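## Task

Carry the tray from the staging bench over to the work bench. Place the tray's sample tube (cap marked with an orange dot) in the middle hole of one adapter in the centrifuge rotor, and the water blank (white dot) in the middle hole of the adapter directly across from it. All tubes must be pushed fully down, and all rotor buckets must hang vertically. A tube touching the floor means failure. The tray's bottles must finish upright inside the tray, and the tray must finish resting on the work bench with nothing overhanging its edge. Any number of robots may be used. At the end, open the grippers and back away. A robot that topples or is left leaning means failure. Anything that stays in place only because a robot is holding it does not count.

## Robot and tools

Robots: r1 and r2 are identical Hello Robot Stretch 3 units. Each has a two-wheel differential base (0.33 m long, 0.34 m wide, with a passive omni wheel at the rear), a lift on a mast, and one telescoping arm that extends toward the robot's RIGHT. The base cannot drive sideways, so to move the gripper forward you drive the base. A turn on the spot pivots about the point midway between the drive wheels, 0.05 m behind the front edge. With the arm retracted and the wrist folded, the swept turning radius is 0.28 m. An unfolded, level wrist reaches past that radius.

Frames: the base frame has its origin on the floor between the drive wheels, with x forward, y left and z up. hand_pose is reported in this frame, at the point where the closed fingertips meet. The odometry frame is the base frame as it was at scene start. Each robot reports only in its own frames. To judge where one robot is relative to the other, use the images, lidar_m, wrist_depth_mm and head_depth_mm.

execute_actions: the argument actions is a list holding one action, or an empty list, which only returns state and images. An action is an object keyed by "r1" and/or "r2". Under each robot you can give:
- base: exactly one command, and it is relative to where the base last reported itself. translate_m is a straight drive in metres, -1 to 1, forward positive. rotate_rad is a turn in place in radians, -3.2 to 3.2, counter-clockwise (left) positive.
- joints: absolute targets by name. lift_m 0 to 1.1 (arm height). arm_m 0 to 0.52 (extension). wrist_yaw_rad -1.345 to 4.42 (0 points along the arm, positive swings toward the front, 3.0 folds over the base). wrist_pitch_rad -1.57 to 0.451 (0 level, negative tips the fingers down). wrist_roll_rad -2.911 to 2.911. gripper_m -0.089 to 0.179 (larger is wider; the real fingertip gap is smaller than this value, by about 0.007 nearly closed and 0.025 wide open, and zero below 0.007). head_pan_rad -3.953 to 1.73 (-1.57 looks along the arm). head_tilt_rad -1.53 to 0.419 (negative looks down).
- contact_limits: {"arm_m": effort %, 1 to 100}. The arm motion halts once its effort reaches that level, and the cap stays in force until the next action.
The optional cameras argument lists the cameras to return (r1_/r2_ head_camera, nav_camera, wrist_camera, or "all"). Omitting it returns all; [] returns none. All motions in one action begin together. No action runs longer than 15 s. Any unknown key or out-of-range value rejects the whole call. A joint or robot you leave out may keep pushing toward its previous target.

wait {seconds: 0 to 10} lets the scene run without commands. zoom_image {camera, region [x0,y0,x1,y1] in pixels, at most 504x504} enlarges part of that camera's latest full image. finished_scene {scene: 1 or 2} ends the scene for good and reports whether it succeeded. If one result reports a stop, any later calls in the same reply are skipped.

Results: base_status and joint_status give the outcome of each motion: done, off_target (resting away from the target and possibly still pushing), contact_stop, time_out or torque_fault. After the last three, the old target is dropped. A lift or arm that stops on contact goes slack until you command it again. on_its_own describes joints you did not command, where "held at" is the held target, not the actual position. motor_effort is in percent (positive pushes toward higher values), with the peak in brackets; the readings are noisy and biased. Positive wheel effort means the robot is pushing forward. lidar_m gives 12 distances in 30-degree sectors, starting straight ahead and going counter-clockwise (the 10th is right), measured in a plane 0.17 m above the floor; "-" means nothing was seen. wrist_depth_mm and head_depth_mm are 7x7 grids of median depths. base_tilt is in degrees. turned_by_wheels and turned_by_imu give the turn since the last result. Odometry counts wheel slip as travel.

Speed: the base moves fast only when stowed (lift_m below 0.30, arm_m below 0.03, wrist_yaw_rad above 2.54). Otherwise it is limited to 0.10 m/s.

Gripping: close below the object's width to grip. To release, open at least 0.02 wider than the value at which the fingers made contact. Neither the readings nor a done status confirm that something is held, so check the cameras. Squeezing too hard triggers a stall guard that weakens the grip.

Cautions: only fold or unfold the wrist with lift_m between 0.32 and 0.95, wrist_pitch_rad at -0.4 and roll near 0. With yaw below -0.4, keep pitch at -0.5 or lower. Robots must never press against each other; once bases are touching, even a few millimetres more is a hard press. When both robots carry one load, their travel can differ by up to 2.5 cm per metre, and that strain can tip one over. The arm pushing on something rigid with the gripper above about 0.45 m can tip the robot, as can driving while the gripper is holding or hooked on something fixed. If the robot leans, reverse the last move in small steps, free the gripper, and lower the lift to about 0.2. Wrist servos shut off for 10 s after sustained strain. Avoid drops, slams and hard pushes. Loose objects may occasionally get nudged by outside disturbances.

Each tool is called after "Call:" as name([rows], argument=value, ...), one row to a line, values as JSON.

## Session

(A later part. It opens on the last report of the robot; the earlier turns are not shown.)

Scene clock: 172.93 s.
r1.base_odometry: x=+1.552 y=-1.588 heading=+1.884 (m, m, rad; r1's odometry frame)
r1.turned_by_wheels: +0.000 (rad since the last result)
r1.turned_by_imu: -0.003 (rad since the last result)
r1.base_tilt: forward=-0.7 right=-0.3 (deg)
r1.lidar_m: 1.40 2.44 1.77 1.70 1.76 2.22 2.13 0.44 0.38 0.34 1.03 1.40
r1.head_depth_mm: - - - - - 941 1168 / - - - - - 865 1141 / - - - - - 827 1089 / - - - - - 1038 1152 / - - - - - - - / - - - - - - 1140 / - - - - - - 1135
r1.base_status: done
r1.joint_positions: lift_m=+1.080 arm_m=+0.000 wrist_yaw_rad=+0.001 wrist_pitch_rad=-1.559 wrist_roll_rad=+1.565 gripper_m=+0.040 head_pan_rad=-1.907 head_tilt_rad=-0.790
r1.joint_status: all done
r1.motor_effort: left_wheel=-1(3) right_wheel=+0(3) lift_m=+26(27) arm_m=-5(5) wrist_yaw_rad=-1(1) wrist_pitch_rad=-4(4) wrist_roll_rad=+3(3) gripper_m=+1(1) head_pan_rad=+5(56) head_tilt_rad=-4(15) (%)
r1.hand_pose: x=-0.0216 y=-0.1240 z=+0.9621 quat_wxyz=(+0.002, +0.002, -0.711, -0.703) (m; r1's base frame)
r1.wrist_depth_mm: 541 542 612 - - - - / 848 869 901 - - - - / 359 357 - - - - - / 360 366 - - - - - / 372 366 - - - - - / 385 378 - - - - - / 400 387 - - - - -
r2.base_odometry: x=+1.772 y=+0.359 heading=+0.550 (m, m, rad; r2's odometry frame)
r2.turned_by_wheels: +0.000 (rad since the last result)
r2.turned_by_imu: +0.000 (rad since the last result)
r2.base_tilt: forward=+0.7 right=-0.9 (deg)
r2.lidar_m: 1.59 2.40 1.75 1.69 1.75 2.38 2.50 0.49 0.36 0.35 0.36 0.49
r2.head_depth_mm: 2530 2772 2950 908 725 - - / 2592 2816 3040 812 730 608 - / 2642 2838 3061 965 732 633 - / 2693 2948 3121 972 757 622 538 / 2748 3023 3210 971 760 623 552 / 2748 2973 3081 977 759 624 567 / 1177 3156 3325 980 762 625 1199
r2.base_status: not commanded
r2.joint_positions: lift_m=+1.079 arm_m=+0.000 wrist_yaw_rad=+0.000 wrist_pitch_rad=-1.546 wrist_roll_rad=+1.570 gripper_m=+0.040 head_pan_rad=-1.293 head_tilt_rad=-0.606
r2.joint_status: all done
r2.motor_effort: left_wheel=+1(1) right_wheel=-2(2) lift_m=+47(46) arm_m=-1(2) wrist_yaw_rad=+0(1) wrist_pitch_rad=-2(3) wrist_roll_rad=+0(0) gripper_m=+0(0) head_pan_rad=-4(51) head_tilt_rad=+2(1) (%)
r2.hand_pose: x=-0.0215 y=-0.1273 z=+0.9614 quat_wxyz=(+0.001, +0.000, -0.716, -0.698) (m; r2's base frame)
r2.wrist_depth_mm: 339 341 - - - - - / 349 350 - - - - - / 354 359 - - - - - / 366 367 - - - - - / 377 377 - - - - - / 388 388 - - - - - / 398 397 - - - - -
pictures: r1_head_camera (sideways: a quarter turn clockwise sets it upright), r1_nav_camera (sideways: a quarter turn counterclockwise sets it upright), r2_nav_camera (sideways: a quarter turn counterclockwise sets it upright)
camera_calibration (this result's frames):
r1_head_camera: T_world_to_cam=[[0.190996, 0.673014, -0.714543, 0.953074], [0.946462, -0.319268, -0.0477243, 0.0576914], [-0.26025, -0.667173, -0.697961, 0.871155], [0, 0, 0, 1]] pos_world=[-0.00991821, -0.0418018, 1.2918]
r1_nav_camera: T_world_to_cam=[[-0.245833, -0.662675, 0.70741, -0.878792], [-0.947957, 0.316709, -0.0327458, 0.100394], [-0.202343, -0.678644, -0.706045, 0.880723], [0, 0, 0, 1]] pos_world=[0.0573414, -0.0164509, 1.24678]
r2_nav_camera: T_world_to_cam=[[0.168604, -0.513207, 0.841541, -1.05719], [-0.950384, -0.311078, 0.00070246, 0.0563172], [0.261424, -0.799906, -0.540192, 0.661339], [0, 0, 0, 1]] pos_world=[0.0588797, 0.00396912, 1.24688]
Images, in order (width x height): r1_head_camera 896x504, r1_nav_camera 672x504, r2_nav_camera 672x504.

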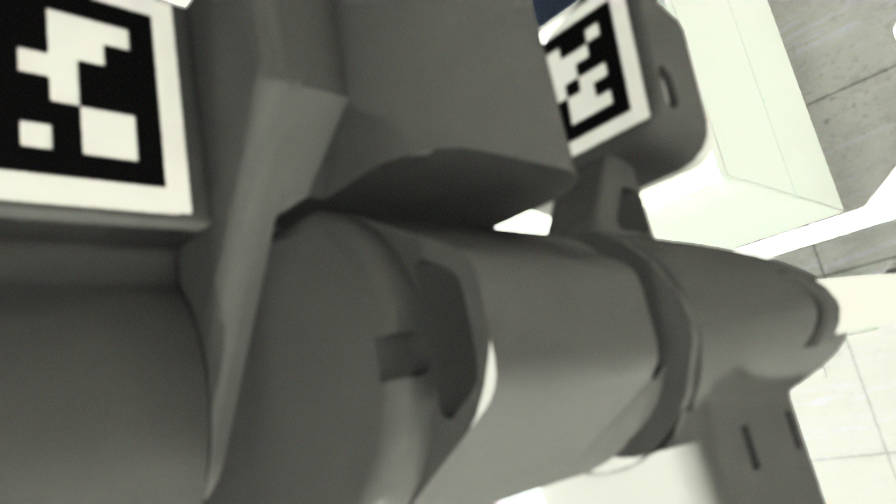

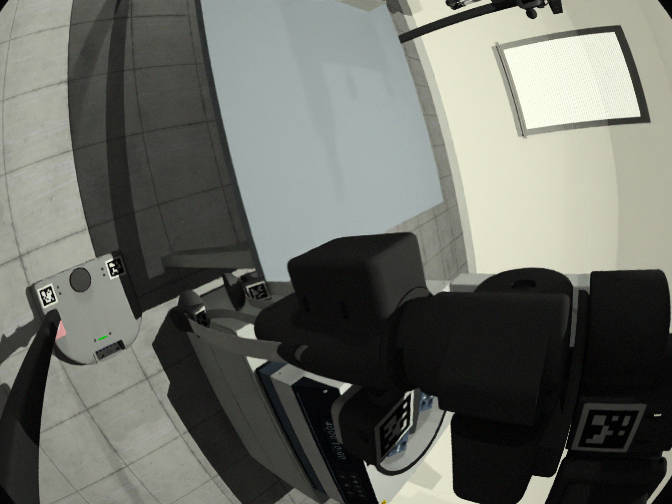

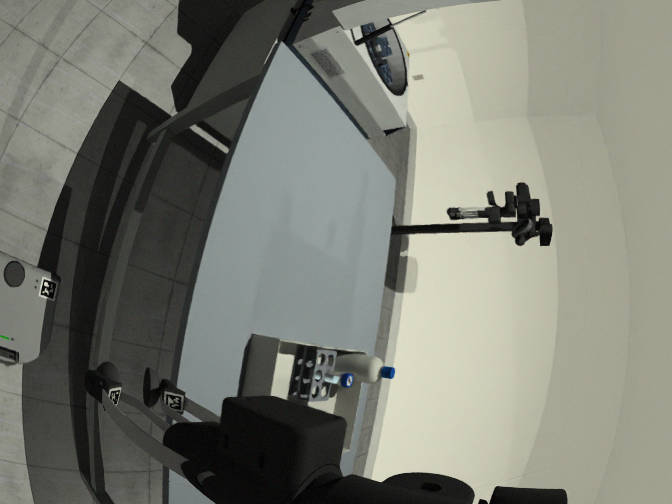

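Call:
execute_actions([
  {"r1":{"base":{"translate_m":-0.35},"joints":{"lift_m":0.75,"head_pan_rad":-1.57,"head_tilt_rad":-0.6}}},
], cameras=["r1_head_camera","r1_nav_camera"])

Scene clock: 180.93 s.
r1.base_odometry: x=+1.660 y=-1.921 heading=+1.884 (m, m, rad; r1's odometry frame)
r1.turned_by_wheels: +0.000 (rad since the last result)
r1.turned_by_imu: -0.002 (rad since the last result)
r1.base_tilt: forward=-0.8 right=-0.3 (deg)
r1.lidar_m: 1.74 2.43 1.77 1.70 1.76 1.85 1.78 0.45 0.32 0.31 0.32 1.40
r1.head_depth_mm: 733 817 914 949 762 566 558 / 734 813 913 965 779 566 556 / 733 816 916 922 779 562 556 / 755 840 914 913 681 559 555 / 2674 2953 3123 2319 1036 850 720 / 2691 2997 3155 2215 1744 1433 752 / 2678 2928 3138 970 1687 1467 1246
r1.base_status: done
r1.joint_positions: lift_m=+0.750 arm_m=+0.000 wrist_yaw_rad=+0.001 wrist_pitch_rad=-1.559 wrist_roll_rad=+1.565 gripper_m=+0.040 head_pan_rad=-1.577 head_tilt_rad=-0.606
r1.joint_status: all done
r1.motor_effort: left_wheel=+0(4) right_wheel=-1(4) lift_m=+21(23) arm_m=-5(5) wrist_yaw_rad=+0(0) wrist_pitch_rad=-4(4) wrist_roll_rad=+2(2) gripper_m=+0(2) head_pan_rad=+5(39) head_tilt_rad=+2(14) (%)
r1.hand_pose: x=-0.0216 y=-0.1240 z=+0.6323 quat_wxyz=(+0.002, +0.002, -0.711, -0.703) (m; r1's base frame)
r1.wrist_depth_mm: 230 326 618 743 727 720 722 / 233 325 627 744 - 744 724 / 236 319 618 782 - - 764 / 239 317 619 802 - 765 777 / 239 319 574 819 806 799 793 / 255 319 826 826 - 815 797 / 260 318 871 838 833 828 850
r2.base_odometry: x=+1.772 y=+0.359 heading=+0.550 (m, m, rad; r2's odometry frame)
r2.turned_by_wheels: +0.000 (rad since the last result)
r2.turned_by_imu: +0.000 (rad since the last result)
r2.base_tilt: forward=+0.7 right=-0.9 (deg)
r2.lidar_m: 1.58 2.40 1.75 1.69 1.75 2.38 2.51 0.49 0.36 0.35 0.36 0.49
r2.head_depth_mm: 2561 2752 2935 907 726 - - / 2603 2836 3008 816 731 610 - / 2610 2882 3074 966 732 630 - / 2674 2988 3102 971 757 621 537 / 2751 3041 3189 970 759 623 550 / 2803 3082 3292 977 764 624 564 / 2850 3145 3318 981 765 624 1207
r2.base_status: not commanded
r2.joint_positions: lift_m=+1.079 arm_m=+0.000 wrist_yaw_rad=+0.000 wrist_pitch_rad=-1.546 wrist_roll_rad=+1.570 gripper_m=+0.040 head_pan_rad=-1.293 head_tilt_rad=-0.606
r2.joint_status: not commanded
r2.motor_effort: left_wheel=+1(1) right_wheel=-2(2) lift_m=+46(47) arm_m=-1(1) wrist_yaw_rad=+1(1) wrist_pitch_rad=-2(2) wrist_roll_rad=+0(0) gripper_m=+0(0) head_pan_rad=-4(4) head_tilt_rad=+2(2) (%)
r2.hand_pose: x=-0.0215 y=-0.1273 z=+0.9614 quat_wxyz=(+0.001, +0.000, -0.716, -0.698) (m; r2's base frame)
r2.wrist_depth_mm: 337 342 - - - - - / 348 350 - - - - - / 359 358 - - - - - / 368 368 - - - - - / 376 376 - - - - - / 388 385 - - - - - / 396 395 - - - - -
pictures: r1_head_camera (sideways: a quarter turn clockwise sets it upright), r1_nav_camera (sideways: a quarter turn counterclockwise sets it upright)
camera_calibration (this result's frames):
r1_head_camera: T_world_to_cam=[[-0.0381491, 0.556276, -0.830121, 1.10513], [0.998795, -0.00444933, -0.0488822, 0.0588912], [-0.0308855, -0.830986, -0.555436, 0.684354], [0, 0, 0, 1]] pos_world=[0.00447592, -0.0458051, 1.30038]
r1_nav_camera: T_world_to_cam=[[-0.0170883, -0.565416, 0.824629, -1.03298], [-0.999473, -0.0131113, -0.0297015, 0.0967526], [0.0276056, -0.824702, -0.564894, 0.69571], [0, 0, 0, 1]] pos_world=[0.0598442, -0.00904004, 1.2477]
Images, in order (width x height): r1_head_camera 896x504, r1_nav_camera 672x504.

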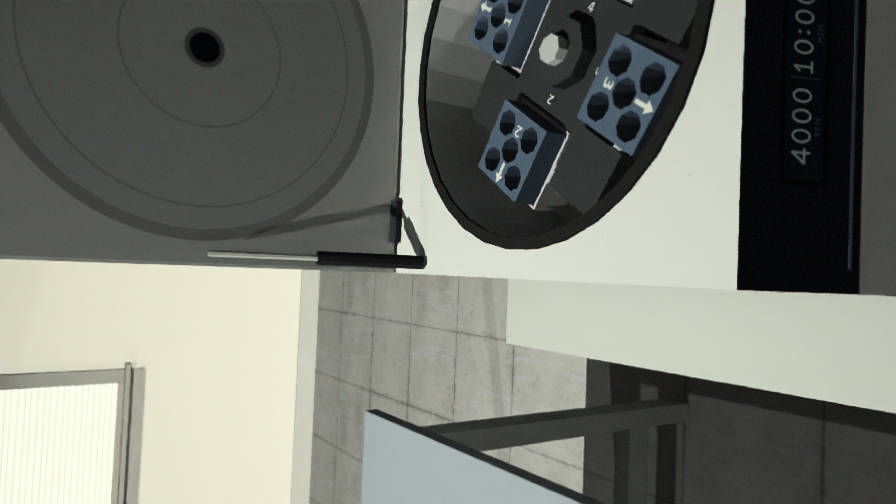

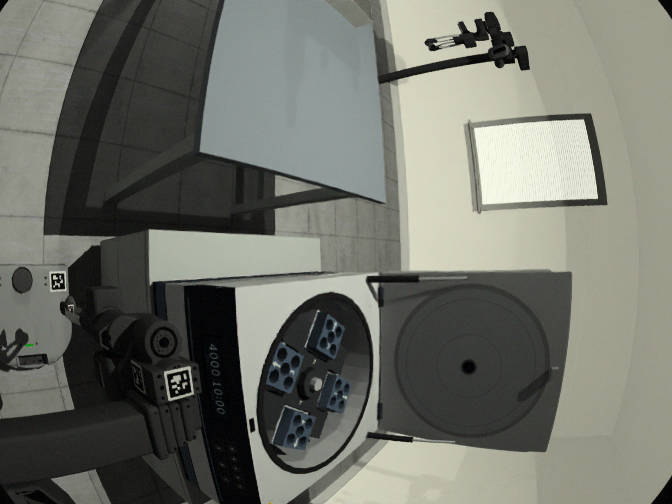

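Call:
execute_actions([
  {"r1":{"base":{"rotate_rad":-0.15},"joints":{"lift_m":1.1}}},
], cameras=[])

Call:
execute_actions([
  {"r1":{"base":{"translate_m":0.6}}},
], cameras=[])

Call:
execute_actions([
  {"r1":{"base":{"rotate_rad":0.15}}},
], cameras=[])

Call:
execute_actions([
  {"r1":{"base":{"translate_m":0.5},"joints":{"arm_m":0.45,"head_tilt_rad":-0.75,"gripper_m":0.08}}},
], cameras=["r1_head_camera","r1_wrist_camera"])

Scene clock: 188.20 s.
r1.base_odometry: x=+1.660 y=-1.921 heading=+1.734 (m, m, rad; r1's odometry frame)
r1.turned_by_wheels: -0.150 (rad since the last result)
r1.turned_by_imu: -0.150 (rad since the last result)
r1.base_tilt: forward=-0.7 right=-0.3 (deg)
r1.lidar_m: 1.74 2.91 1.87 1.70 1.71 1.96 1.79 0.53 0.34 0.31 0.31 0.44
r1.head_depth_mm: - - - - - - - / - - - - - - - / - - - - - - - / 739 827 921 928 780 - - / 732 813 902 873 686 - - / 2585 2862 3055 2305 1027 845 716 / 2606 2866 3046 2286 1796 1405 1190
r1.base_status: done
r1.joint_positions: lift_m=+1.100 arm_m=+0.000 wrist_yaw_rad=+0.001 wrist_pitch_rad=-1.559 wrist_roll_rad=+1.565 gripper_m=+0.040 head_pan_rad=-1.577 head_tilt_rad=-0.606
r1.joint_status: all done
r1.motor_effort: left_wheel=+2(5) right_wheel=-2(4) lift_m=+26(26) arm_m=-6(5) wrist_yaw_rad=-1(0) wrist_pitch_rad=-4(4) wrist_roll_rad=+2(2) gripper_m=+1(1) head_pan_rad=+5(6) head_tilt_rad=+1(2) (%)
r1.hand_pose: x=-0.0216 y=-0.1240 z=+0.9821 quat_wxyz=(+0.002, +0.002, -0.711, -0.703) (m; r1's base frame)
r1.wrist_depth_mm: 327 412 816 - - - - / 324 405 736 - - - - / 329 398 667 - - - - / 340 390 621 - - - - / 348 386 611 - - - - / 357 628 - - - - - / - - - - - - -
r2.base_odometry: x=+1.772 y=+0.359 heading=+0.550 (m, m, rad; r2's odometry frame)
r2.turned_by_wheels: +0.000 (rad since the last result)
r2.turned_by_imu: +0.000 (rad since the last result)
r2.base_tilt: forward=+0.6 right=-0.9 (deg)
r2.lidar_m: 1.58 2.40 1.75 1.69 1.74 2.38 2.50 0.49 0.36 0.34 0.36 0.49
r2.head_depth_mm: 2534 2788 2946 908 725 - - / 2602 2836 3034 814 730 608 - / 2622 2887 3061 968 736 630 - / 2694 2946 3091 967 756 621 537 / 2749 2998 3151 972 761 621 551 / 2796 3076 3287 975 762 623 567 / 2840 3161 3287 980 767 624 1209
r2.base_status: not commanded
r2.joint_positions: lift_m=+1.079 arm_m=+0.000 wrist_yaw_rad=+0.000 wrist_pitch_rad=-1.546 wrist_roll_rad=+1.570 gripper_m=+0.040 head_pan_rad=-1.293 head_tilt_rad=-0.606
r2.joint_status: not commanded
r2.motor_effort: left_wheel=+1(2) right_wheel=-2(2) lift_m=+47(47) arm_m=-1(1) wrist_yaw_rad=+0(0) wrist_pitch_rad=-2(2) wrist_roll_rad=+0(0) gripper_m=+0(0) head_pan_rad=-4(4) head_tilt_rad=+2(0) (%)
r2.hand_pose: x=-0.0215 y=-0.1273 z=+0.9614 quat_wxyz=(+0.001, +0.000, -0.716, -0.698) (m; r2's base frame)
r2.wrist_depth_mm: 339 342 - - - - - / 350 349 - - - - - / 356 358 - - - - - / 366 366 - - - - - / 377 375 - - - - - / 388 388 - - - - - / 397 397 - - - - -
pictures: none
No camera images: the call's "cameras" was empty. Leave "cameras" out to get every camera's image.

Scene clock: 195.27 s.
r1.base_odometry: x=+1.563 y=-1.329 heading=+1.734 (m, m, rad; r1's odometry frame)
r1.turned_by_wheels: +0.000 (rad since the last result)
r1.turned_by_imu: +0.004 (rad since the last result)
r1.base_tilt: forward=-0.7 right=-0.3 (deg)
r1.lidar_m: 1.14 3.08 1.97 1.79 1.81 2.23 2.38 0.52 0.37 0.90 0.91 1.12
r1.head_depth_mm: - - - - - - - / - - - - - - - / - - - - - - - / 2616 2916 3130 958 756 - - / 2615 2854 3084 950 753 - - / 2569 2804 3049 942 737 603 512 / 2501 2803 2973 932 729 599 510
r1.base_status: done
r1.joint_positions: lift_m=+1.100 arm_m=+0.000 wrist_yaw_rad=+0.001 wrist_pitch_rad=-1.559 wrist_roll_rad=+1.565 gripper_m=+0.040 head_pan_rad=-1.577 head_tilt_rad=-0.606
r1.joint_status: not commanded
r1.motor_effort: left_wheel=+2(3) right_wheel=-2(2) lift_m=+26(26) arm_m=-5(5) wrist_yaw_rad=+0(1) wrist_pitch_rad=-4(4) wrist_roll_rad=+2(2) gripper_m=+1(0) head_pan_rad=+5(5) head_tilt_rad=+2(3) (%)
r1.hand_pose: x=-0.0216 y=-0.1240 z=+0.9821 quat_wxyz=(+0.002, +0.002, -0.711, -0.703) (m; r1's base frame)
r1.wrist_depth_mm: 356 353 567 - - - - / 367 366 380 - - - - / 379 375 376 - - - - / 389 381 380 - - - - / 393 393 389 - - - - / 405 397 392 - - - - / 416 411 404 - - - -
r2.base_odometry: x=+1.772 y=+0.359 heading=+0.550 (m, m, rad; r2's odometry frame)
r2.turned_by_wheels: +0.000 (rad since the last result)
r2.turned_by_imu: +0.000 (rad since the last result)
r2.base_tilt: forward=+0.7 right=-0.8 (deg)
r2.lidar_m: 1.58 2.40 1.75 1.68 1.75 2.38 2.50 0.49 0.36 0.34 0.36 0.49
r2.head_depth_mm: 2552 2776 2925 909 725 - - / 2593 2808 3004 813 729 610 - / 2664 2857 3084 964 733 632 - / 2690 2935 3139 969 756 621 537 / 1145 2856 2959 974 760 622 551 / 1050 3055 3274 977 760 623 566 / 2858 3161 3306 981 764 624 1202
r2.base_status: not commanded
r2.joint_positions: lift_m=+1.079 arm_m=+0.000 wrist_yaw_rad=+0.000 wrist_pitch_rad=-1.546 wrist_roll_rad=+1.570 gripper_m=+0.040 head_pan_rad=-1.293 head_tilt_rad=-0.606
r2.joint_status: not commanded
r2.motor_effort: left_wheel=+1(1) right_wheel=-2(2) lift_m=+47(46) arm_m=-1(1) wrist_yaw_rad=+1(0) wrist_pitch_rad=-2(2) wrist_roll_rad=+0(0) gripper_m=+0(1) head_pan_rad=-4(4) head_tilt_rad=+1(1) (%)
r2.hand_pose: x=-0.0215 y=-0.1273 z=+0.9614 quat_wxyz=(+0.001, +0.000, -0.716, -0.698) (m; r2's base frame)
r2.wrist_depth_mm: 339 342 - - - - - / 346 351 - - - - - / 356 357 - - - - - / 367 367 - - - - - / 374 377 - - - - - / 387 386 - - - - - / 397 394 - - - - -
pictures: none
No camera images: the call's "cameras" was empty. Leave "cameras" out to get every camera's image.

Scene clock: 196.97 s.
r1.base_odometry: x=+1.563 y=-1.329 heading=+1.884 (m, m, rad; r1's odometry frame)
r1.turned_by_wheels: +0.150 (rad since the last result)
r1.turned_by_imu: +0.150 (rad since the last result)
r1.base_tilt: forward=-0.7 right=-0.2 (deg)
r1.lidar_m: 1.14 2.56 1.86 1.80 1.86 2.47 0.86 0.37 0.39 0.90 0.93 1.27
r1.head_depth_mm: - - - - - - - / - - - - - - - / - - - - - - - / 2589 2843 3096 956 756 - - / 2608 2852 3082 949 754 - - / 2589 2876 3079 942 737 602 511 / 2567 2817 2880 930 730 601 510
r1.base_status: done
r1.joint_positions: lift_m=+1.100 arm_m=+0.000 wrist_yaw_rad=+0.001 wrist_pitch_rad=-1.559 wrist_roll_rad=+1.565 gripper_m=+0.040 head_pan_rad=-1.577 head_tilt_rad=-0.606
r1.joint_status: not commanded
r1.motor_effort: left_wheel=-2(5) right_wheel=+1(5) lift_m=+26(26) arm_m=-5(5) wrist_yaw_rad=+0(1) wrist_pitch_rad=-3(4) wrist_roll_rad=+2(2) gripper_m=+1(0) head_pan_rad=+5(5) head_tilt_rad=+2(3) (%)
r1.hand_pose: x=-0.0216 y=-0.1240 z=+0.9821 quat_wxyz=(+0.002, +0.002, -0.711, -0.703) (m; r1's base frame)
r1.wrist_depth_mm: 359 353 352 - - - - / 363 360 365 - - - - / 375 373 376 - - - - / 383 379 381 - - - - / 398 394 392 - - - - / 411 405 400 - - - - / 407 409 412 - - - -
r2.base_odometry: x=+1.772 y=+0.359 heading=+0.550 (m, m, rad; r2's odometry frame)
r2.turned_by_wheels: +0.000 (rad since the last result)
r2.turned_by_imu: +0.000 (rad since the last result)
r2.base_tilt: forward=+0.7 right=-0.8 (deg)
r2.lidar_m: 1.58 2.41 1.75 1.69 1.75 2.38 2.50 0.49 0.36 0.35 0.36 0.49
r2.head_depth_mm: 2532 2741 2985 908 727 - - / 2598 2826 2993 811 729 610 - / 2658 2887 3076 961 735 630 - / 2689 2932 3097 965 757 623 538 / 1086 1372 3131 973 759 621 551 / 1053 3066 3271 977 759 622 565 / 2843 3167 3259 979 764 625 1204
r2.base_status: not commanded
r2.joint_positions: lift_m=+1.079 arm_m=+0.000 wrist_yaw_rad=+0.000 wrist_pitch_rad=-1.546 wrist_roll_rad=+1.570 gripper_m=+0.040 head_pan_rad=-1.293 head_tilt_rad=-0.606
r2.joint_status: not commanded
r2.motor_effort: left_wheel=+1(1) right_wheel=-2(2) lift_m=+47(47) arm_m=-1(2) wrist_yaw_rad=+0(0) wrist_pitch_rad=-2(3) wrist_roll_rad=+0(0) gripper_m=+0(0) head_pan_rad=-4(4) head_tilt_rad=+1(1) (%)
r2.hand_pose: x=-0.0215 y=-0.1273 z=+0.9614 quat_wxyz=(+0.001, +0.000, -0.716, -0.698) (m; r2's base frame)
r2.wrist_depth_mm: 340 342 - - - - - / 346 350 - - - - - / 357 358 - - - - - / 366 371 - - - - - / 377 377 - - - - - / 387 388 - - - - - / 400 397 - - - - -
pictures: none
No camera images: the call's "cameras" was empty. Leave "cameras" out to get every camera's image.

Scene clock: 203.20 s.
r1.base_odometry: x=+1.408 y=-0.853 heading=+1.884 (m, m, rad; r1's odometry frame)
r1.turned_by_wheels: +0.000 (rad since the last result)
r1.turned_by_imu: +0.002 (rad since the last result)
r1.base_tilt: forward=-0.8 right=-0.3 (deg)
r1.lidar_m: 2.40 2.57 1.87 1.79 1.86 2.55 1.00 0.82 0.93 0.90 0.93 0.65
r1.head_depth_mm: 2671 2990 1043 812 665 565 508 / 2598 2997 1031 581 622 561 507 / 2589 3020 916 731 623 558 505 / 2548 2961 916 747 621 555 502 / 2663 2955 824 738 618 552 499 / 2640 2954 961 737 614 550 497 / 2654 2936 985 778 640 546 495
r1.base_status: done
r1.joint_positions: lift_m=+1.100 arm_m=+0.450 wrist_yaw_rad=+0.000 wrist_pitch_rad=-1.559 wrist_roll_rad=+1.565 gripper_m=+0.080 head_pan_rad=-1.577 head_tilt_rad=-0.741
r1.joint_status: all done
r1.motor_effort: left_wheel=-3(1) right_wheel=+1(5) lift_m=+26(26) arm_m=+5(5) wrist_yaw_rad=+0(1) wrist_pitch_rad=-4(4) wrist_roll_rad=+3(3) gripper_m=+1(80) head_pan_rad=+5(5) head_tilt_rad=-4(15) (%)
r1.hand_pose: x=-0.0215 y=-0.5732 z=+0.9821 quat_wxyz=(+0.002, +0.002, -0.711, -0.703) (m; r1's base frame)
r1.wrist_depth_mm: 354 351 350 345 343 347 345 / 343 362 353 345 252 184 355 / 367 369 366 304 361 355 361 / 383 377 379 375 372 360 367 / 391 384 382 377 382 379 377 / 398 345 - 335 389 384 383 / 410 270 359 344 373 397 396
r2.base_odometry: x=+1.772 y=+0.359 heading=+0.550 (m, m, rad; r2's odometry frame)
r2.turned_by_wheels: +0.000 (rad since the last result)
r2.turned_by_imu: +0.000 (rad since the last result)
r2.base_tilt: forward=+0.7 right=-0.9 (deg)
r2.lidar_m: 1.58 2.40 1.75 1.68 1.75 2.38 2.50 0.49 0.36 0.34 0.36 0.49
r2.head_depth_mm: 561 2643 2896 907 725 - - / 2589 2867 3004 812 728 609 - / 2623 2891 3087 969 732 632 - / 2687 2959 3092 971 758 622 540 / 2765 2993 3180 973 761 621 551 / 2776 3124 3254 980 762 624 565 / 2829 3157 3316 980 761 624 1200
r2.base_status: not commanded
r2.joint_positions: lift_m=+1.079 arm_m=+0.000 wrist_yaw_rad=+0.000 wrist_pitch_rad=-1.546 wrist_roll_rad=+1.570 gripper_m=+0.040 head_pan_rad=-1.293 head_tilt_rad=-0.606
r2.joint_status: not commanded
r2.motor_effort: left_wheel=+1(1) right_wheel=-3(2) lift_m=+46(47) arm_m=-1(1) wrist_yaw_rad=-1(1) wrist_pitch_rad=-2(2) wrist_roll_rad=+0(0) gripper_m=+0(1) head_pan_rad=-4(4) head_tilt_rad=+1(1) (%)
r2.hand_pose: x=-0.0215 y=-0.1273 z=+0.9614 quat_wxyz=(+0.001, +0.000, -0.716, -0.698) (m; r2's base frame)
r2.wrist_depth_mm: 340 341 - - - - - / 348 351 - - - - - / 354 358 - - - - - / 368 367 - - - - - / 374 375 - - - - - / 389 387 - - - - - / 399 397 - - - - -
pictures: r1_head_camera (sideways: a quarter turn clockwise sets it upright), r1_wrist_camera
camera_calibration (this result's frames):
r1_head_camera: T_world_to_cam=[[-0.0375735, 0.662645, -0.74799, 0.998059], [0.998835, 0.00223507, -0.048194, 0.0579866], [-0.0302638, -0.74893, -0.661958, 0.822923], [0, 0, 0, 1]] pos_world=[0.00448625, -0.0451769, 1.29407]
r1_wrist_camera: T_world_to_cam=[[0.0129718, 0.99955, -0.0270635, 0.605575], [0.988939, -0.00882528, 0.148059, -0.0945258], [0.147754, -0.0286847, -0.988608, 1.1169], [0, 0, 0, 1]] pos_world=[-0.0794015, -0.574099, 1.13456]
Images, in order (width x height): r1_head_camera 896x504, r1_wrist_camera 644x364.

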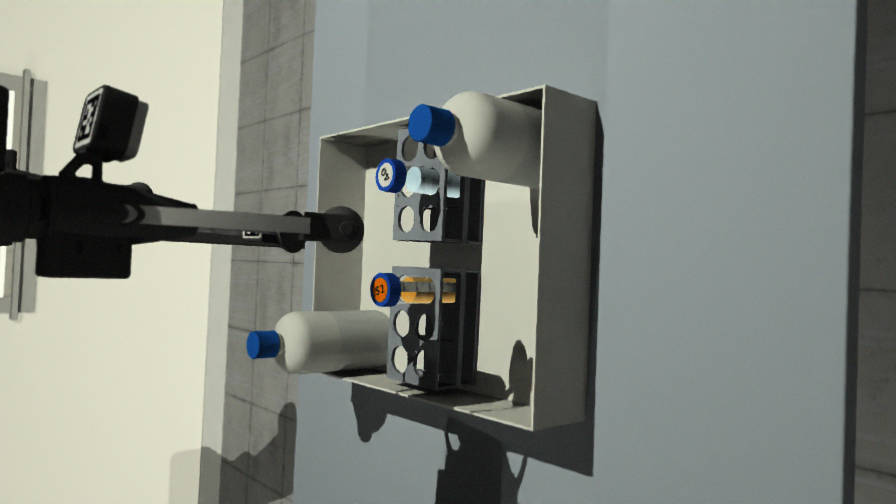

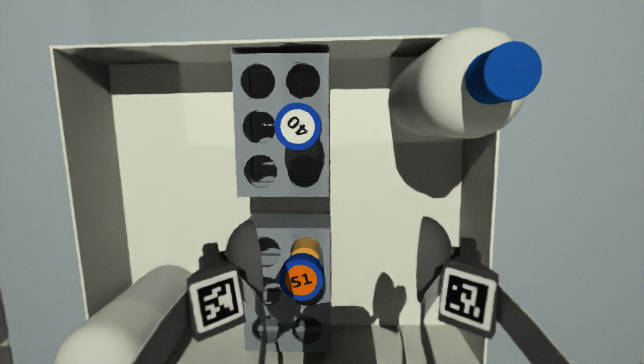

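Call:
execute_actions([
  {"r1":{"base":{"translate_m":0.048},"joints":{"arm_m":0.474,"lift_m":1.04,"gripper_m":0.075}}},
], cameras=["r1_head_camera","r1_wrist_camera"])

Scene clock: 206.97 s.
r1.base_odometry: x=+1.394 y=-0.808 heading=+1.884 (m, m, rad; r1's odometry frame)
r1.turned_by_wheels: +0.000 (rad since the last result)
r1.turned_by_imu: +0.000 (rad since the last result)
r1.base_tilt: forward=-0.8 right=-0.3 (deg)
r1.lidar_m: 2.36 2.56 1.86 1.79 1.86 2.54 1.05 0.87 0.93 0.90 0.93 0.61
r1.head_depth_mm: 2741 3004 1046 786 635 563 509 / 2694 2987 1030 678 621 561 507 / - 3019 916 749 624 558 504 / 2668 2999 908 745 623 556 501 / 2642 2968 816 741 619 552 499 / 2649 2959 991 782 631 549 497 / 2674 2967 985 779 640 546 495
r1.base_status: done
r1.joint_positions: lift_m=+1.040 arm_m=+0.474 wrist_yaw_rad=+0.000 wrist_pitch_rad=-1.559 wrist_roll_rad=+1.565 gripper_m=+0.075 head_pan_rad=-1.577 head_tilt_rad=-0.741
r1.joint_status: all done
r1.motor_effort: left_wheel=-2(2) right_wheel=+1(4) lift_m=+21(24) arm_m=+4(6) wrist_yaw_rad=+0(0) wrist_pitch_rad=-4(3) wrist_roll_rad=+3(2) gripper_m=+1(32) head_pan_rad=+5(5) head_tilt_rad=-3(2) (%)
r1.hand_pose: x=-0.0215 y=-0.5972 z=+0.9223 quat_wxyz=(+0.002, +0.002, -0.711, -0.703) (m; r1's base frame)
r1.wrist_depth_mm: 263 298 291 180 294 182 163 / 264 303 300 242 297 275 293 / 265 307 309 298 301 300 302 / 276 317 314 285 312 309 308 / 288 321 320 231 319 309 318 / 285 251 - 269 328 302 324 / 191 211 285 279 292 278 333
r2.base_odometry: x=+1.772 y=+0.359 heading=+0.550 (m, m, rad; r2's odometry frame)
r2.turned_by_wheels: +0.000 (rad since the last result)
r2.turned_by_imu: +0.000 (rad since the last result)
r2.base_tilt: forward=+0.6 right=-0.8 (deg)
r2.lidar_m: 1.59 2.40 1.75 1.69 1.75 2.38 2.50 0.49 0.36 0.34 0.36 0.49
r2.head_depth_mm: 1066 2687 2743 908 726 - - / 2601 2819 3011 813 730 608 - / 2632 2885 3085 969 733 632 - / 2703 2940 3073 972 759 620 539 / 2745 3026 3139 972 758 623 551 / 2780 3048 3265 979 764 625 564 / 2845 3140 3306 979 764 623 1200
r2.base_status: not commanded
r2.joint_positions: lift_m=+1.079 arm_m=+0.000 wrist_yaw_rad=+0.000 wrist_pitch_rad=-1.546 wrist_roll_rad=+1.570 gripper_m=+0.040 head_pan_rad=-1.293 head_tilt_rad=-0.606
r2.joint_status: not commanded
r2.motor_effort: left_wheel=+0(2) right_wheel=-2(2) lift_m=+47(47) arm_m=-1(1) wrist_yaw_rad=+1(0) wrist_pitch_rad=-2(2) wrist_roll_rad=+0(0) gripper_m=+1(1) head_pan_rad=-4(4) head_tilt_rad=+2(1) (%)
r2.hand_pose: x=-0.0215 y=-0.1273 z=+0.9614 quat_wxyz=(+0.001, +0.000, -0.716, -0.698) (m; r2's base frame)
r2.wrist_depth_mm: 337 342 - - - - - / 348 349 - - - - - / 356 357 - - - - - / 366 367 - - - - - / 375 377 - - - - - / 386 387 - - - - - / 397 400 - - - - -
pictures: r1_head_camera (sideways: a quarter turn clockwise sets it upright), r1_wrist_camera
camera_calibration (this result's frames):
r1_head_camera: T_world_to_cam=[[-0.0375736, 0.662645, -0.74799, 0.998059], [0.998835, 0.00223531, -0.048194, 0.0579866], [-0.0302636, -0.74893, -0.661958, 0.822923], [0, 0, 0, 1]] pos_world=[0.00448626, -0.0451769, 1.29407]
r1_wrist_camera: T_world_to_cam=[[0.0129717, 0.999551, -0.0270064, 0.62789], [0.988939, -0.00883369, 0.148059, -0.0858974], [0.147754, -0.0286283, -0.98861, 1.05719], [0, 0, 0, 1]] pos_world=[-0.0794015, -0.598101, 1.07482]
Images, in order (width x height): r1_head_camera 896x504, r1_wrist_camera 644x364.

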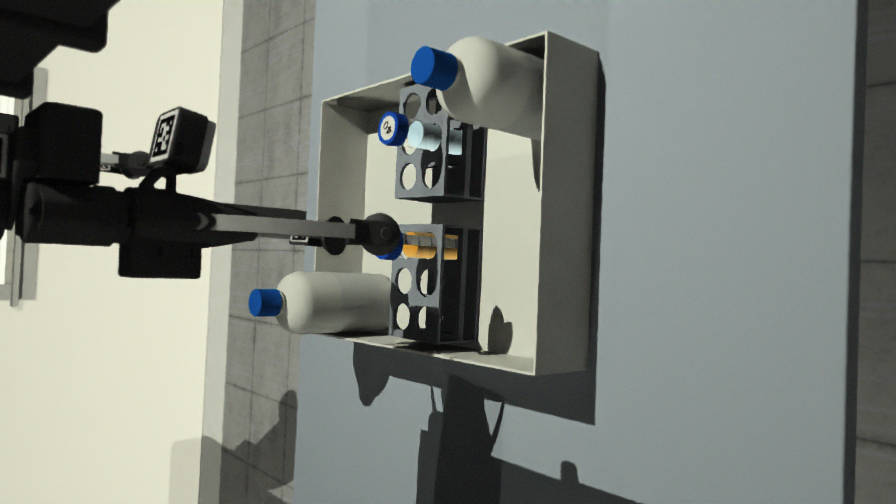

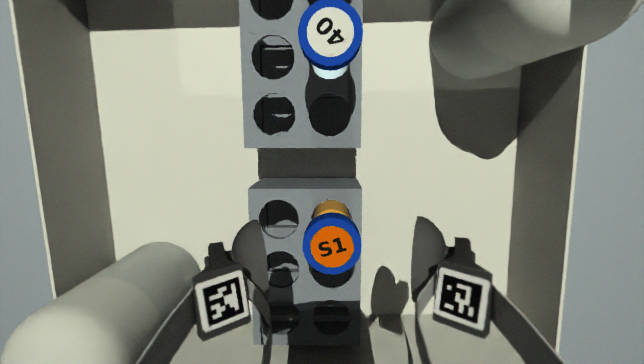

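Call:
execute_actions([
  {"r1":{"base":{"translate_m":0.01},"joints":{"arm_m":0.471,"lift_m":0.992,"gripper_m":0.065}}},
], cameras=["r1_head_camera","r1_wrist_camera"])

Scene clock: 210.17 s.
r1.base_odometry: x=+1.391 y=-0.798 heading=+1.884 (m, m, rad; r1's odometry frame)
r1.turned_by_wheels: +0.000 (rad since the last result)
r1.turned_by_imu: +0.000 (rad since the last result)
r1.base_tilt: forward=-0.8 right=-0.3 (deg)
r1.lidar_m: 2.35 2.56 1.87 1.80 1.86 2.54 1.06 0.88 0.93 0.90 0.93 0.60
r1.head_depth_mm: 2549 - 1040 765 631 564 510 / - 2986 1034 714 621 561 507 / - - 915 755 625 558 504 / 2634 2921 848 745 621 556 502 / 2627 2940 896 743 617 552 499 / 2644 2943 997 781 645 548 497 / 2655 2956 983 777 643 547 495
r1.base_status: done
r1.joint_positions: lift_m=+0.992 arm_m=+0.471 wrist_yaw_rad=+0.000 wrist_pitch_rad=-1.559 wrist_roll_rad=+1.565 gripper_m=+0.065 head_pan_rad=-1.577 head_tilt_rad=-0.741
r1.joint_status: all done
r1.motor_effort: left_wheel=-2(3) right_wheel=+2(6) lift_m=+21(22) arm_m=-5(7) wrist_yaw_rad=-1(0) wrist_pitch_rad=-4(4) wrist_roll_rad=+2(3) gripper_m=+1(45) head_pan_rad=+5(5) head_tilt_rad=-3(4) (%)
r1.hand_pose: x=-0.0215 y=-0.5950 z=+0.8743 quat_wxyz=(+0.002, +0.002, -0.711, -0.703) (m; r1's base frame)
r1.wrist_depth_mm: 250 252 226 189 245 196 187 / 256 255 249 195 250 251 207 / 262 261 260 250 255 257 207 / 268 268 264 221 262 259 218 / 262 273 266 147 270 264 219 / 217 241 - 151 277 270 233 / 177 212 257 222 277 260 233
r2.base_odometry: x=+1.772 y=+0.359 heading=+0.550 (m, m, rad; r2's odometry frame)
r2.turned_by_wheels: +0.000 (rad since the last result)
r2.turned_by_imu: +0.000 (rad since the last result)
r2.base_tilt: forward=+0.7 right=-0.8 (deg)
r2.lidar_m: 1.59 2.40 1.75 1.69 1.75 2.37 2.50 0.49 0.36 0.34 0.36 0.49
r2.head_depth_mm: 1084 2702 2756 910 725 - - / 2510 2819 3010 814 730 608 - / 2638 2837 3067 964 734 630 - / 2704 2950 3128 974 757 621 539 / 2705 3027 3149 979 761 621 551 / 2777 3073 3235 975 763 625 565 / 2897 3121 3295 976 762 624 1209
r2.base_status: not commanded
r2.joint_positions: lift_m=+1.079 arm_m=+0.000 wrist_yaw_rad=+0.000 wrist_pitch_rad=-1.546 wrist_roll_rad=+1.570 gripper_m=+0.040 head_pan_rad=-1.293 head_tilt_rad=-0.606
r2.joint_status: not commanded
r2.motor_effort: left_wheel=+2(1) right_wheel=-2(2) lift_m=+46(47) arm_m=-1(1) wrist_yaw_rad=+0(0) wrist_pitch_rad=-2(2) wrist_roll_rad=+0(0) gripper_m=+0(0) head_pan_rad=-4(4) head_tilt_rad=+2(2) (%)
r2.hand_pose: x=-0.0215 y=-0.1273 z=+0.9614 quat_wxyz=(+0.001, +0.000, -0.716, -0.698) (m; r2's base frame)
r2.wrist_depth_mm: 338 341 - - - - - / 350 350 - - - - - / 354 358 - - - - - / 366 369 - - - - - / 375 376 - - - - - / 389 389 - - - - - / 397 396 - - - - -
pictures: r1_head_camera (sideways: a quarter turn clockwise sets it upright), r1_wrist_camera
camera_calibration (this result's frames):
r1_head_camera: T_world_to_cam=[[-0.0375736, 0.662646, -0.74799, 0.998058], [0.998835, 0.00223519, -0.048194, 0.0579866], [-0.0302637, -0.74893, -0.661958, 0.822923], [0, 0, 0, 1]] pos_world=[0.00448625, -0.0451769, 1.29407]
r1_wrist_camera: T_world_to_cam=[[0.0129715, 0.999551, -0.0269962, 0.624367], [0.988939, -0.008835, 0.148059, -0.0787726], [0.147754, -0.0286181, -0.98861, 1.00981], [0, 0, 0, 1]] pos_world=[-0.0794015, -0.595884, 1.02683]
Images, in order (width x height): r1_head_camera 896x504, r1_wrist_camera 644x364.

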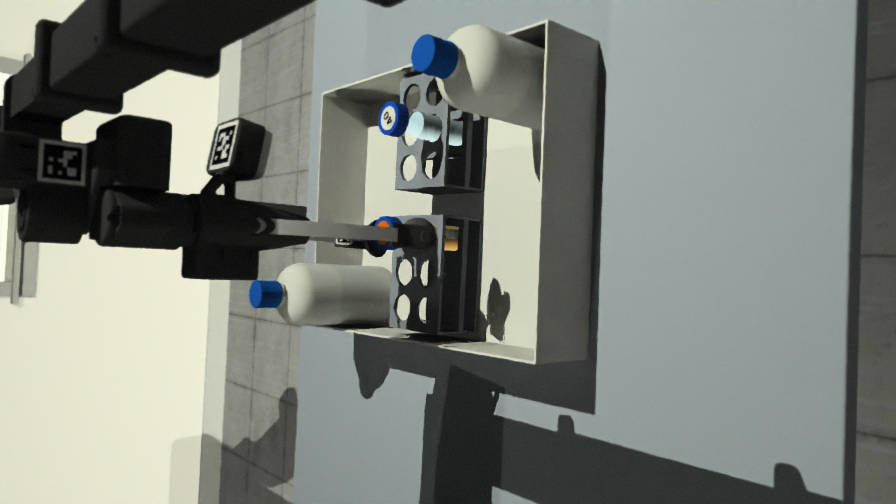

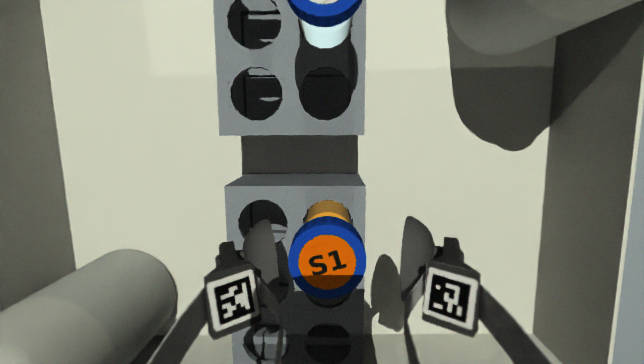

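Call:
execute_actions([
  {"r1":{"joints":{"arm_m":0.466,"gripper_m":-0.01}}},
], cameras=["r1_wrist_camera"])

Call:
execute_actions([
  {"r1":{"joints":{"lift_m":1.098}}},
], cameras=["r1_wrist_camera","r1_head_camera"])

Scene clock: 212.77 s.
r1.base_odometry: x=+1.391 y=-0.798 heading=+1.884 (m, m, rad; r1's odometry frame)
r1.turned_by_wheels: +0.000 (rad since the last result)
r1.turned_by_imu: +0.000 (rad since the last result)
r1.base_tilt: forward=-0.7 right=-0.3 (deg)
r1.lidar_m: 2.35 2.56 1.87 1.80 1.86 2.54 1.06 0.88 0.93 0.89 0.93 0.60
r1.head_depth_mm: 2584 - 1041 765 633 564 508 / - 2997 1031 714 620 560 507 / - - 917 752 625 558 504 / 2669 2937 876 729 621 555 502 / 2646 2928 896 741 618 552 499 / 2649 2944 992 784 645 549 496 / 2663 2943 985 777 641 546 495
r1.base_status: not commanded
r1.joint_positions: lift_m=+0.992 arm_m=+0.466 wrist_yaw_rad=+0.000 wrist_pitch_rad=-1.558 wrist_roll_rad=+1.565 gripper_m=-0.009 head_pan_rad=-1.577 head_tilt_rad=-0.741
r1.joint_status: all done
r1.motor_effort: left_wheel=-1(2) right_wheel=+1(2) lift_m=+22(21) arm_m=-5(5) wrist_yaw_rad=+0(0) wrist_pitch_rad=-4(4) wrist_roll_rad=+2(2) gripper_m=-15(87) head_pan_rad=+5(5) head_tilt_rad=-3(3) (%)
r1.hand_pose: x=-0.0215 y=-0.5902 z=+0.8743 quat_wxyz=(+0.002, +0.002, -0.711, -0.703) (m; r1's base frame)
r1.wrist_depth_mm: 250 252 243 189 243 194 184 / 257 254 252 198 248 250 203 / 261 262 258 252 257 255 211 / 265 271 261 212 261 258 211 / 270 274 263 144 269 269 226 / 212 248 279 145 271 271 225 / 180 234 243 226 265 265 238
r2.base_odometry: x=+1.772 y=+0.359 heading=+0.550 (m, m, rad; r2's odometry frame)
r2.turned_by_wheels: +0.000 (rad since the last result)
r2.turned_by_imu: +0.000 (rad since the last result)
r2.base_tilt: forward=+0.7 right=-0.9 (deg)
r2.lidar_m: 1.58 2.40 1.75 1.69 1.75 2.39 2.50 0.49 0.36 0.34 0.36 0.49
r2.head_depth_mm: 1084 2695 2780 912 725 - - / 2524 2835 3016 813 729 608 - / 2621 2891 3058 964 735 630 - / 2703 2953 3140 973 760 621 537 / 2756 3027 3182 977 760 622 552 / 2819 3096 3246 976 763 622 565 / 2848 3194 3309 981 763 624 1210
r2.base_status: not commanded
r2.joint_positions: lift_m=+1.079 arm_m=+0.000 wrist_yaw_rad=+0.000 wrist_pitch_rad=-1.546 wrist_roll_rad=+1.570 gripper_m=+0.040 head_pan_rad=-1.293 head_tilt_rad=-0.606
r2.joint_status: not commanded
r2.motor_effort: left_wheel=+1(1) right_wheel=-2(2) lift_m=+46(46) arm_m=-1(1) wrist_yaw_rad=+0(1) wrist_pitch_rad=-2(2) wrist_roll_rad=+0(0) gripper_m=+1(0) head_pan_rad=-4(4) head_tilt_rad=+1(1) (%)
r2.hand_pose: x=-0.0215 y=-0.1273 z=+0.9614 quat_wxyz=(+0.001, +0.000, -0.716, -0.698) (m; r2's base frame)
r2.wrist_depth_mm: 339 341 - - - - - / 347 352 - - - - - / 356 359 - - - - - / 367 366 - - - - - / 377 375 - - - - - / 389 389 - - - - - / 400 394 - - - - -
pictures: r1_wrist_camera
camera_calibration (this result's frames):
r1_wrist_camera: T_world_to_cam=[[0.0129725, 0.999534, -0.0276361, 0.620092], [0.988939, -0.00874119, 0.148064, -0.0786737], [0.147754, -0.0292512, -0.988592, 1.00952], [0, 0, 0, 1]] pos_world=[-0.0794015, -0.590961, 1.02679]
Images, in order (width x height): r1_wrist_camera 644x364.

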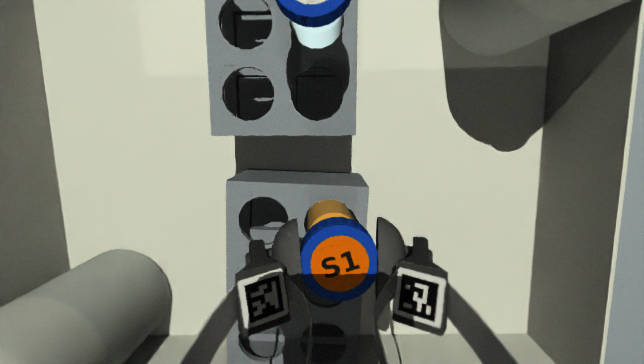

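Scene clock: 214.57 s.
r1.base_odometry: x=+1.391 y=-0.798 heading=+1.884 (m, m, rad; r1's odometry frame)
r1.turned_by_wheels: +0.000 (rad since the last result)
r1.turned_by_imu: +0.000 (rad since the last result)
r1.base_tilt: forward=-0.8 right=-0.3 (deg)
r1.lidar_m: 2.34 2.56 1.87 1.80 1.86 2.55 1.05 0.88 0.93 0.90 0.93 0.60
r1.head_depth_mm: 2631 2955 1041 765 632 564 509 / 2611 2996 1036 714 620 561 507 / 2488 3005 912 750 624 558 503 / 2544 2986 775 744 621 555 501 / 2642 2942 894 755 617 552 499 / 2659 2920 994 782 645 549 497 / 2650 2966 987 775 642 546 494
r1.base_status: not commanded
r1.joint_positions: lift_m=+1.098 arm_m=+0.466 wrist_yaw_rad=+0.000 wrist_pitch_rad=-1.558 wrist_roll_rad=+1.565 gripper_m=-0.009 head_pan_rad=-1.577 head_tilt_rad=-0.741
r1.joint_status: all done
r1.motor_effort: left_wheel=-1(2) right_wheel=+1(0) lift_m=+28(31) arm_m=-5(5) wrist_yaw_rad=+1(1) wrist_pitch_rad=-4(4) wrist_roll_rad=+2(2) gripper_m=-15(15) head_pan_rad=+5(5) head_tilt_rad=-3(3) (%)
r1.hand_pose: x=-0.0215 y=-0.5902 z=+0.9800 quat_wxyz=(+0.002, +0.002, -0.711, -0.703) (m; r1's base frame)
r1.wrist_depth_mm: 355 351 351 316 322 215 345 / 361 357 358 297 353 330 350 / 370 364 362 349 359 356 358 / 381 372 248 200 372 364 370 / 389 315 301 143 373 374 378 / 399 253 353 148 364 376 385 / 218 404 406 398 398 393 393
r2.base_odometry: x=+1.772 y=+0.359 heading=+0.550 (m, m, rad; r2's odometry frame)
r2.turned_by_wheels: +0.000 (rad since the last result)
r2.turned_by_imu: +0.000 (rad since the last result)
r2.base_tilt: forward=+0.8 right=-0.9 (deg)
r2.lidar_m: 1.58 2.40 1.75 1.69 1.75 2.38 2.50 0.49 0.36 0.34 0.36 0.49
r2.head_depth_mm: 2499 2663 2920 907 726 - - / 2608 2816 3021 812 728 609 - / 2643 2881 3079 967 734 631 - / 2695 2948 3130 966 758 620 538 / 2746 2983 3194 976 762 622 551 / 2791 3066 3243 976 761 625 565 / 2848 3130 3266 982 763 626 1207
r2.base_status: not commanded
r2.joint_positions: lift_m=+1.079 arm_m=+0.000 wrist_yaw_rad=+0.000 wrist_pitch_rad=-1.546 wrist_roll_rad=+1.570 gripper_m=+0.040 head_pan_rad=-1.293 head_tilt_rad=-0.606
r2.joint_status: not commanded
r2.motor_effort: left_wheel=+1(1) right_wheel=-2(2) lift_m=+47(47) arm_m=-1(1) wrist_yaw_rad=+0(0) wrist_pitch_rad=-2(2) wrist_roll_rad=+0(0) gripper_m=+0(1) head_pan_rad=-4(4) head_tilt_rad=+1(1) (%)
r2.hand_pose: x=-0.0215 y=-0.1273 z=+0.9614 quat_wxyz=(+0.001, +0.000, -0.716, -0.698) (m; r2's base frame)
r2.wrist_depth_mm: 338 342 - - - - - / 349 351 - - - - - / 358 358 - - - - - / 366 368 - - - - - / 376 376 - - - - - / 385 389 - - - - - / 399 396 - - - - -
pictures: r1_head_camera (sideways: a quarter turn clockwise sets it upright), r1_wrist_camera
camera_calibration (this result's frames):
r1_head_camera: T_world_to_cam=[[-0.0375736, 0.662645, -0.74799, 0.998059], [0.998835, 0.00223519, -0.048194, 0.0579866], [-0.0302637, -0.74893, -0.661958, 0.822923], [0, 0, 0, 1]] pos_world=[0.00448625, -0.0451769, 1.29407]
r1_wrist_camera: T_world_to_cam=[[0.0129717, 0.999534, -0.0276363, 0.62301], [0.988939, -0.00874035, 0.148064, -0.0943215], [0.147754, -0.0292512, -0.988592, 1.114], [0, 0, 0, 1]] pos_world=[-0.0794015, -0.590958, 1.13248]
Images, in order (width x height): r1_head_camera 896x504, r1_wrist_camera 644x364.

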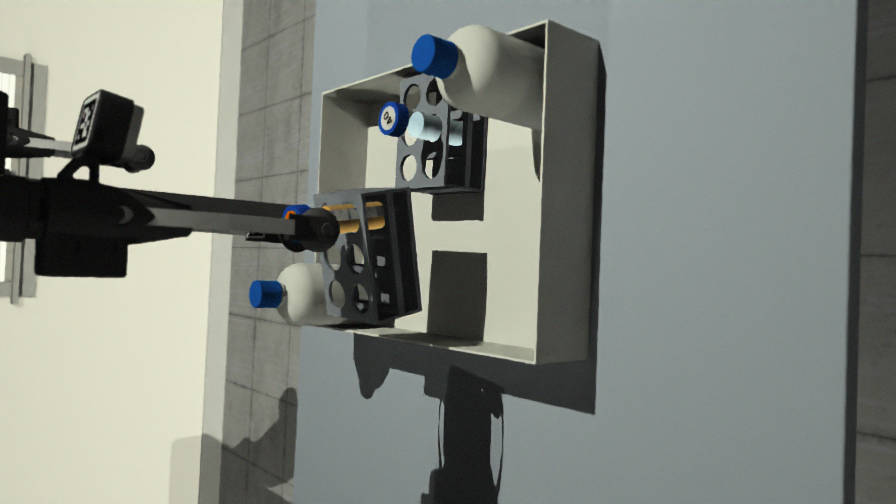

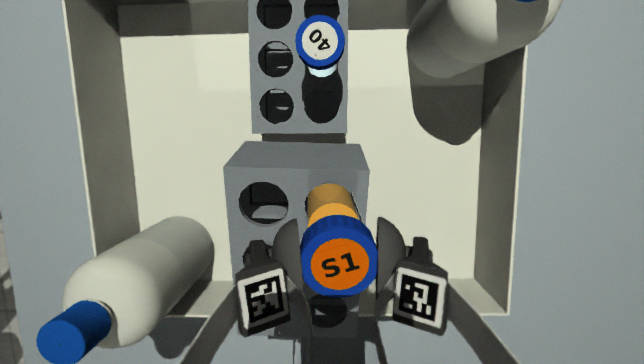

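Call:
execute_actions([
  {"r1":{"joints":{"lift_m":0.995}}},
], cameras=["r1_wrist_camera"])

Call:
execute_actions([
  {"r1":{"joints":{"gripper_m":0.06}}},
], cameras=["r1_wrist_camera","r1_head_camera"])

Scene clock: 217.40 s.
r1.base_odometry: x=+1.391 y=-0.798 heading=+1.884 (m, m, rad; r1's odometry frame)
r1.turned_by_wheels: +0.000 (rad since the last result)
r1.turned_by_imu: +0.000 (rad since the last result)
r1.base_tilt: forward=-0.8 right=-0.2 (deg)
r1.lidar_m: 2.35 2.57 1.87 1.80 1.87 2.54 1.06 0.88 0.93 0.90 0.93 0.60
r1.head_depth_mm: 2543 - 1038 765 632 563 509 / - 2968 1027 714 621 561 507 / - - 916 751 625 558 503 / 2650 2935 874 728 622 554 502 / 2638 2951 895 740 618 552 499 / 2643 2957 995 784 645 549 497 / 2662 2955 986 776 642 547 495
r1.base_status: not commanded
r1.joint_positions: lift_m=+0.995 arm_m=+0.466 wrist_yaw_rad=+0.000 wrist_pitch_rad=-1.559 wrist_roll_rad=+1.565 gripper_m=-0.009 head_pan_rad=-1.577 head_tilt_rad=-0.741
r1.joint_status: all done
r1.motor_effort: left_wheel=-2(1) right_wheel=+2(2) lift_m=+21(28) arm_m=-5(5) wrist_yaw_rad=+0(0) wrist_pitch_rad=-4(4) wrist_roll_rad=+2(2) gripper_m=-14(15) head_pan_rad=+5(5) head_tilt_rad=-3(4) (%)
r1.hand_pose: x=-0.0215 y=-0.5900 z=+0.8773 quat_wxyz=(+0.002, +0.002, -0.711, -0.703) (m; r1's base frame)
r1.wrist_depth_mm: 253 253 245 192 250 194 190 / 260 259 234 199 253 251 210 / 264 264 262 255 260 257 211 / 270 272 266 209 264 263 224 / 268 279 264 143 270 270 227 / 209 250 280 146 276 271 238 / 180 235 228 239 266 268 240
r2.base_odometry: x=+1.772 y=+0.359 heading=+0.550 (m, m, rad; r2's odometry frame)
r2.turned_by_wheels: +0.000 (rad since the last result)
r2.turned_by_imu: +0.000 (rad since the last result)
r2.base_tilt: forward=+0.7 right=-0.9 (deg)
r2.lidar_m: 1.58 2.40 1.75 1.68 1.74 2.37 2.50 0.49 0.36 0.34 0.36 0.49
r2.head_depth_mm: 1092 2736 2746 910 725 - - / 2551 2823 3008 814 729 610 - / 2623 2896 3065 962 732 630 - / 2681 2954 3139 972 758 620 537 / 2748 2960 3225 974 760 622 551 / 2780 3095 3275 977 760 621 566 / 2863 3151 3336 980 764 624 1207
r2.base_status: not commanded
r2.joint_positions: lift_m=+1.079 arm_m=+0.000 wrist_yaw_rad=+0.000 wrist_pitch_rad=-1.546 wrist_roll_rad=+1.570 gripper_m=+0.040 head_pan_rad=-1.293 head_tilt_rad=-0.606
r2.joint_status: not commanded
r2.motor_effort: left_wheel=+1(1) right_wheel=-2(2) lift_m=+47(46) arm_m=-1(2) wrist_yaw_rad=+0(0) wrist_pitch_rad=-2(2) wrist_roll_rad=+0(0) gripper_m=+0(1) head_pan_rad=-4(4) head_tilt_rad=+2(1) (%)
r2.hand_pose: x=-0.0215 y=-0.1273 z=+0.9614 quat_wxyz=(+0.001, +0.000, -0.716, -0.698) (m; r2's base frame)
r2.wrist_depth_mm: 339 341 - - - - - / 348 350 - - - - - / 356 360 - - - - - / 365 368 - - - - - / 379 377 - - - - - / 385 386 - - - - - / 400 396 - - - - -
pictures: r1_wrist_camera
camera_calibration (this result's frames):
r1_wrist_camera: T_world_to_cam=[[0.0129705, 0.999558, -0.0267543, 0.619183], [0.988939, -0.00886984, 0.148057, -0.0791891], [0.147754, -0.0283787, -0.988617, 1.01306], [0, 0, 0, 1]] pos_world=[-0.0794015, -0.590862, 1.02982]
Images, in order (width x height): r1_wrist_camera 644x364.

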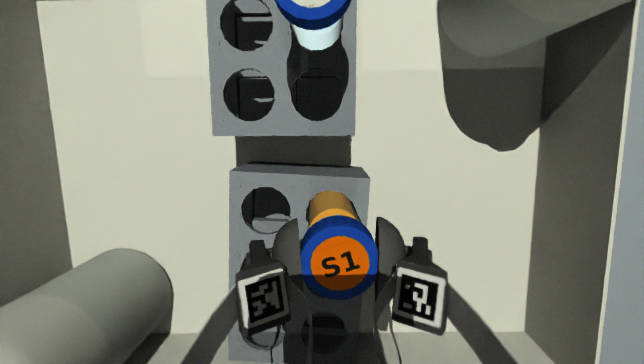

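Scene clock: 218.57 s.
r1.base_odometry: x=+1.391 y=-0.798 heading=+1.884 (m, m, rad; r1's odometry frame)
r1.turned_by_wheels: +0.000 (rad since the last result)
r1.turned_by_imu: +0.000 (rad since the last result)
r1.base_tilt: forward=-0.7 right=-0.3 (deg)
r1.lidar_m: 2.34 2.56 1.87 1.80 1.86 2.54 1.06 0.88 0.93 0.90 0.93 0.60
r1.head_depth_mm: 2556 - 1041 764 632 564 509 / - 2985 1033 714 621 561 506 / - - 914 752 625 558 504 / 2638 2950 849 741 621 555 502 / 2645 2961 895 748 618 552 499 / 2647 2961 994 781 645 549 497 / 2649 2937 986 774 641 546 495
r1.base_status: not commanded
r1.joint_positions: lift_m=+0.995 arm_m=+0.466 wrist_yaw_rad=+0.000 wrist_pitch_rad=-1.560 wrist_roll_rad=+1.565 gripper_m=+0.060 head_pan_rad=-1.577 head_tilt_rad=-0.741
r1.joint_status: all done
r1.motor_effort: left_wheel=-3(1) right_wheel=+1(3) lift_m=+21(21) arm_m=-6(6) wrist_yaw_rad=+0(0) wrist_pitch_rad=-3(3) wrist_roll_rad=+2(3) gripper_m=+1(80) head_pan_rad=+5(5) head_tilt_rad=-4(3) (%)
r1.hand_pose: x=-0.0215 y=-0.5898 z=+0.8773 quat_wxyz=(+0.002, +0.002, -0.711, -0.703) (m; r1's base frame)
r1.wrist_depth_mm: 251 252 245 193 246 194 190 / 261 258 253 201 255 249 210 / 263 264 263 257 259 257 212 / 268 273 270 210 268 262 224 / 273 278 277 149 272 270 225 / 212 250 280 217 278 276 239 / 180 223 246 245 264 264 239
r2.base_odometry: x=+1.772 y=+0.359 heading=+0.550 (m, m, rad; r2's odometry frame)
r2.turned_by_wheels: +0.000 (rad since the last result)
r2.turned_by_imu: +0.000 (rad since the last result)
r2.base_tilt: forward=+0.7 right=-0.9 (deg)
r2.lidar_m: 1.58 2.41 1.75 1.69 1.74 2.38 2.50 0.49 0.36 0.34 0.36 0.49
r2.head_depth_mm: 1088 2702 2779 907 724 - - / 2540 2816 3026 817 728 608 - / 2618 2885 3097 966 736 632 - / 2700 2934 3090 971 756 620 537 / 2720 3003 3144 969 760 623 551 / 2810 3081 3246 979 761 623 565 / 2893 3122 3291 983 763 625 1202
r2.base_status: not commanded
r2.joint_positions: lift_m=+1.079 arm_m=+0.000 wrist_yaw_rad=+0.000 wrist_pitch_rad=-1.546 wrist_roll_rad=+1.570 gripper_m=+0.040 head_pan_rad=-1.293 head_tilt_rad=-0.606
r2.joint_status: not commanded
r2.motor_effort: left_wheel=+1(1) right_wheel=-2(2) lift_m=+47(46) arm_m=-2(1) wrist_yaw_rad=+0(0) wrist_pitch_rad=-2(2) wrist_roll_rad=+0(0) gripper_m=+0(1) head_pan_rad=-4(4) head_tilt_rad=+1(2) (%)
r2.hand_pose: x=-0.0215 y=-0.1273 z=+0.9614 quat_wxyz=(+0.001, +0.000, -0.716, -0.698) (m; r2's base frame)
r2.wrist_depth_mm: 339 342 - - - - - / 347 350 - - - - - / 357 360 - - - - - / 366 368 - - - - - / 378 378 - - - - - / 388 389 - - - - - / 400 397 - - - - -
pictures: r1_head_camera (sideways: a quarter turn clockwise sets it upright), r1_wrist_camera
camera_calibration (this result's frames):
r1_head_camera: T_world_to_cam=[[-0.0375738, 0.662645, -0.74799, 0.998059], [0.998835, 0.00223555, -0.048194, 0.0579866], [-0.0302634, -0.74893, -0.661958, 0.822923], [0, 0, 0, 1]] pos_world=[0.00448627, -0.0451769, 1.29407]
r1_wrist_camera: T_world_to_cam=[[0.0129725, 0.999574, -0.0261378, 0.618493], [0.988939, -0.0089631, 0.148051, -0.07924], [0.147754, -0.0277692, -0.988634, 1.01345], [0, 0, 0, 1]] pos_world=[-0.0794014, -0.590798, 1.02983]
Images, in order (width x height): r1_head_camera 896x504, r1_wrist_camera 644x364.

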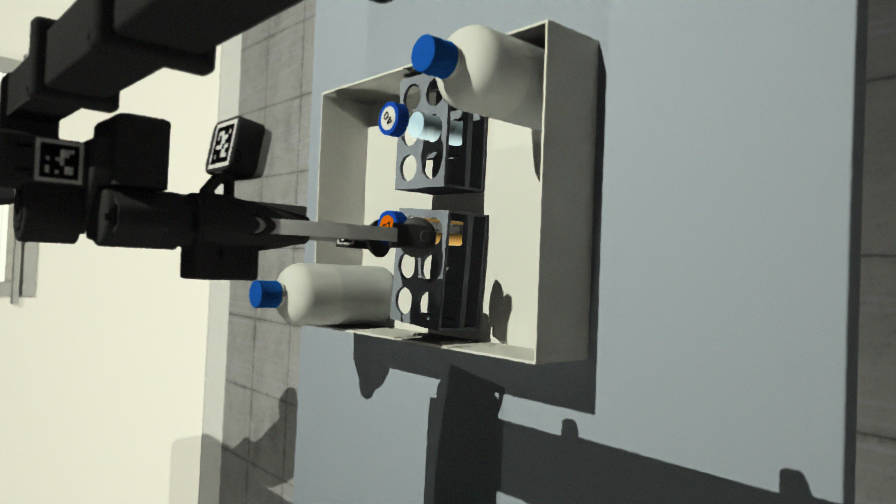

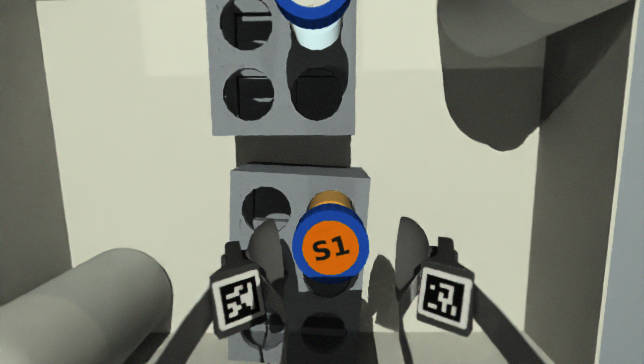

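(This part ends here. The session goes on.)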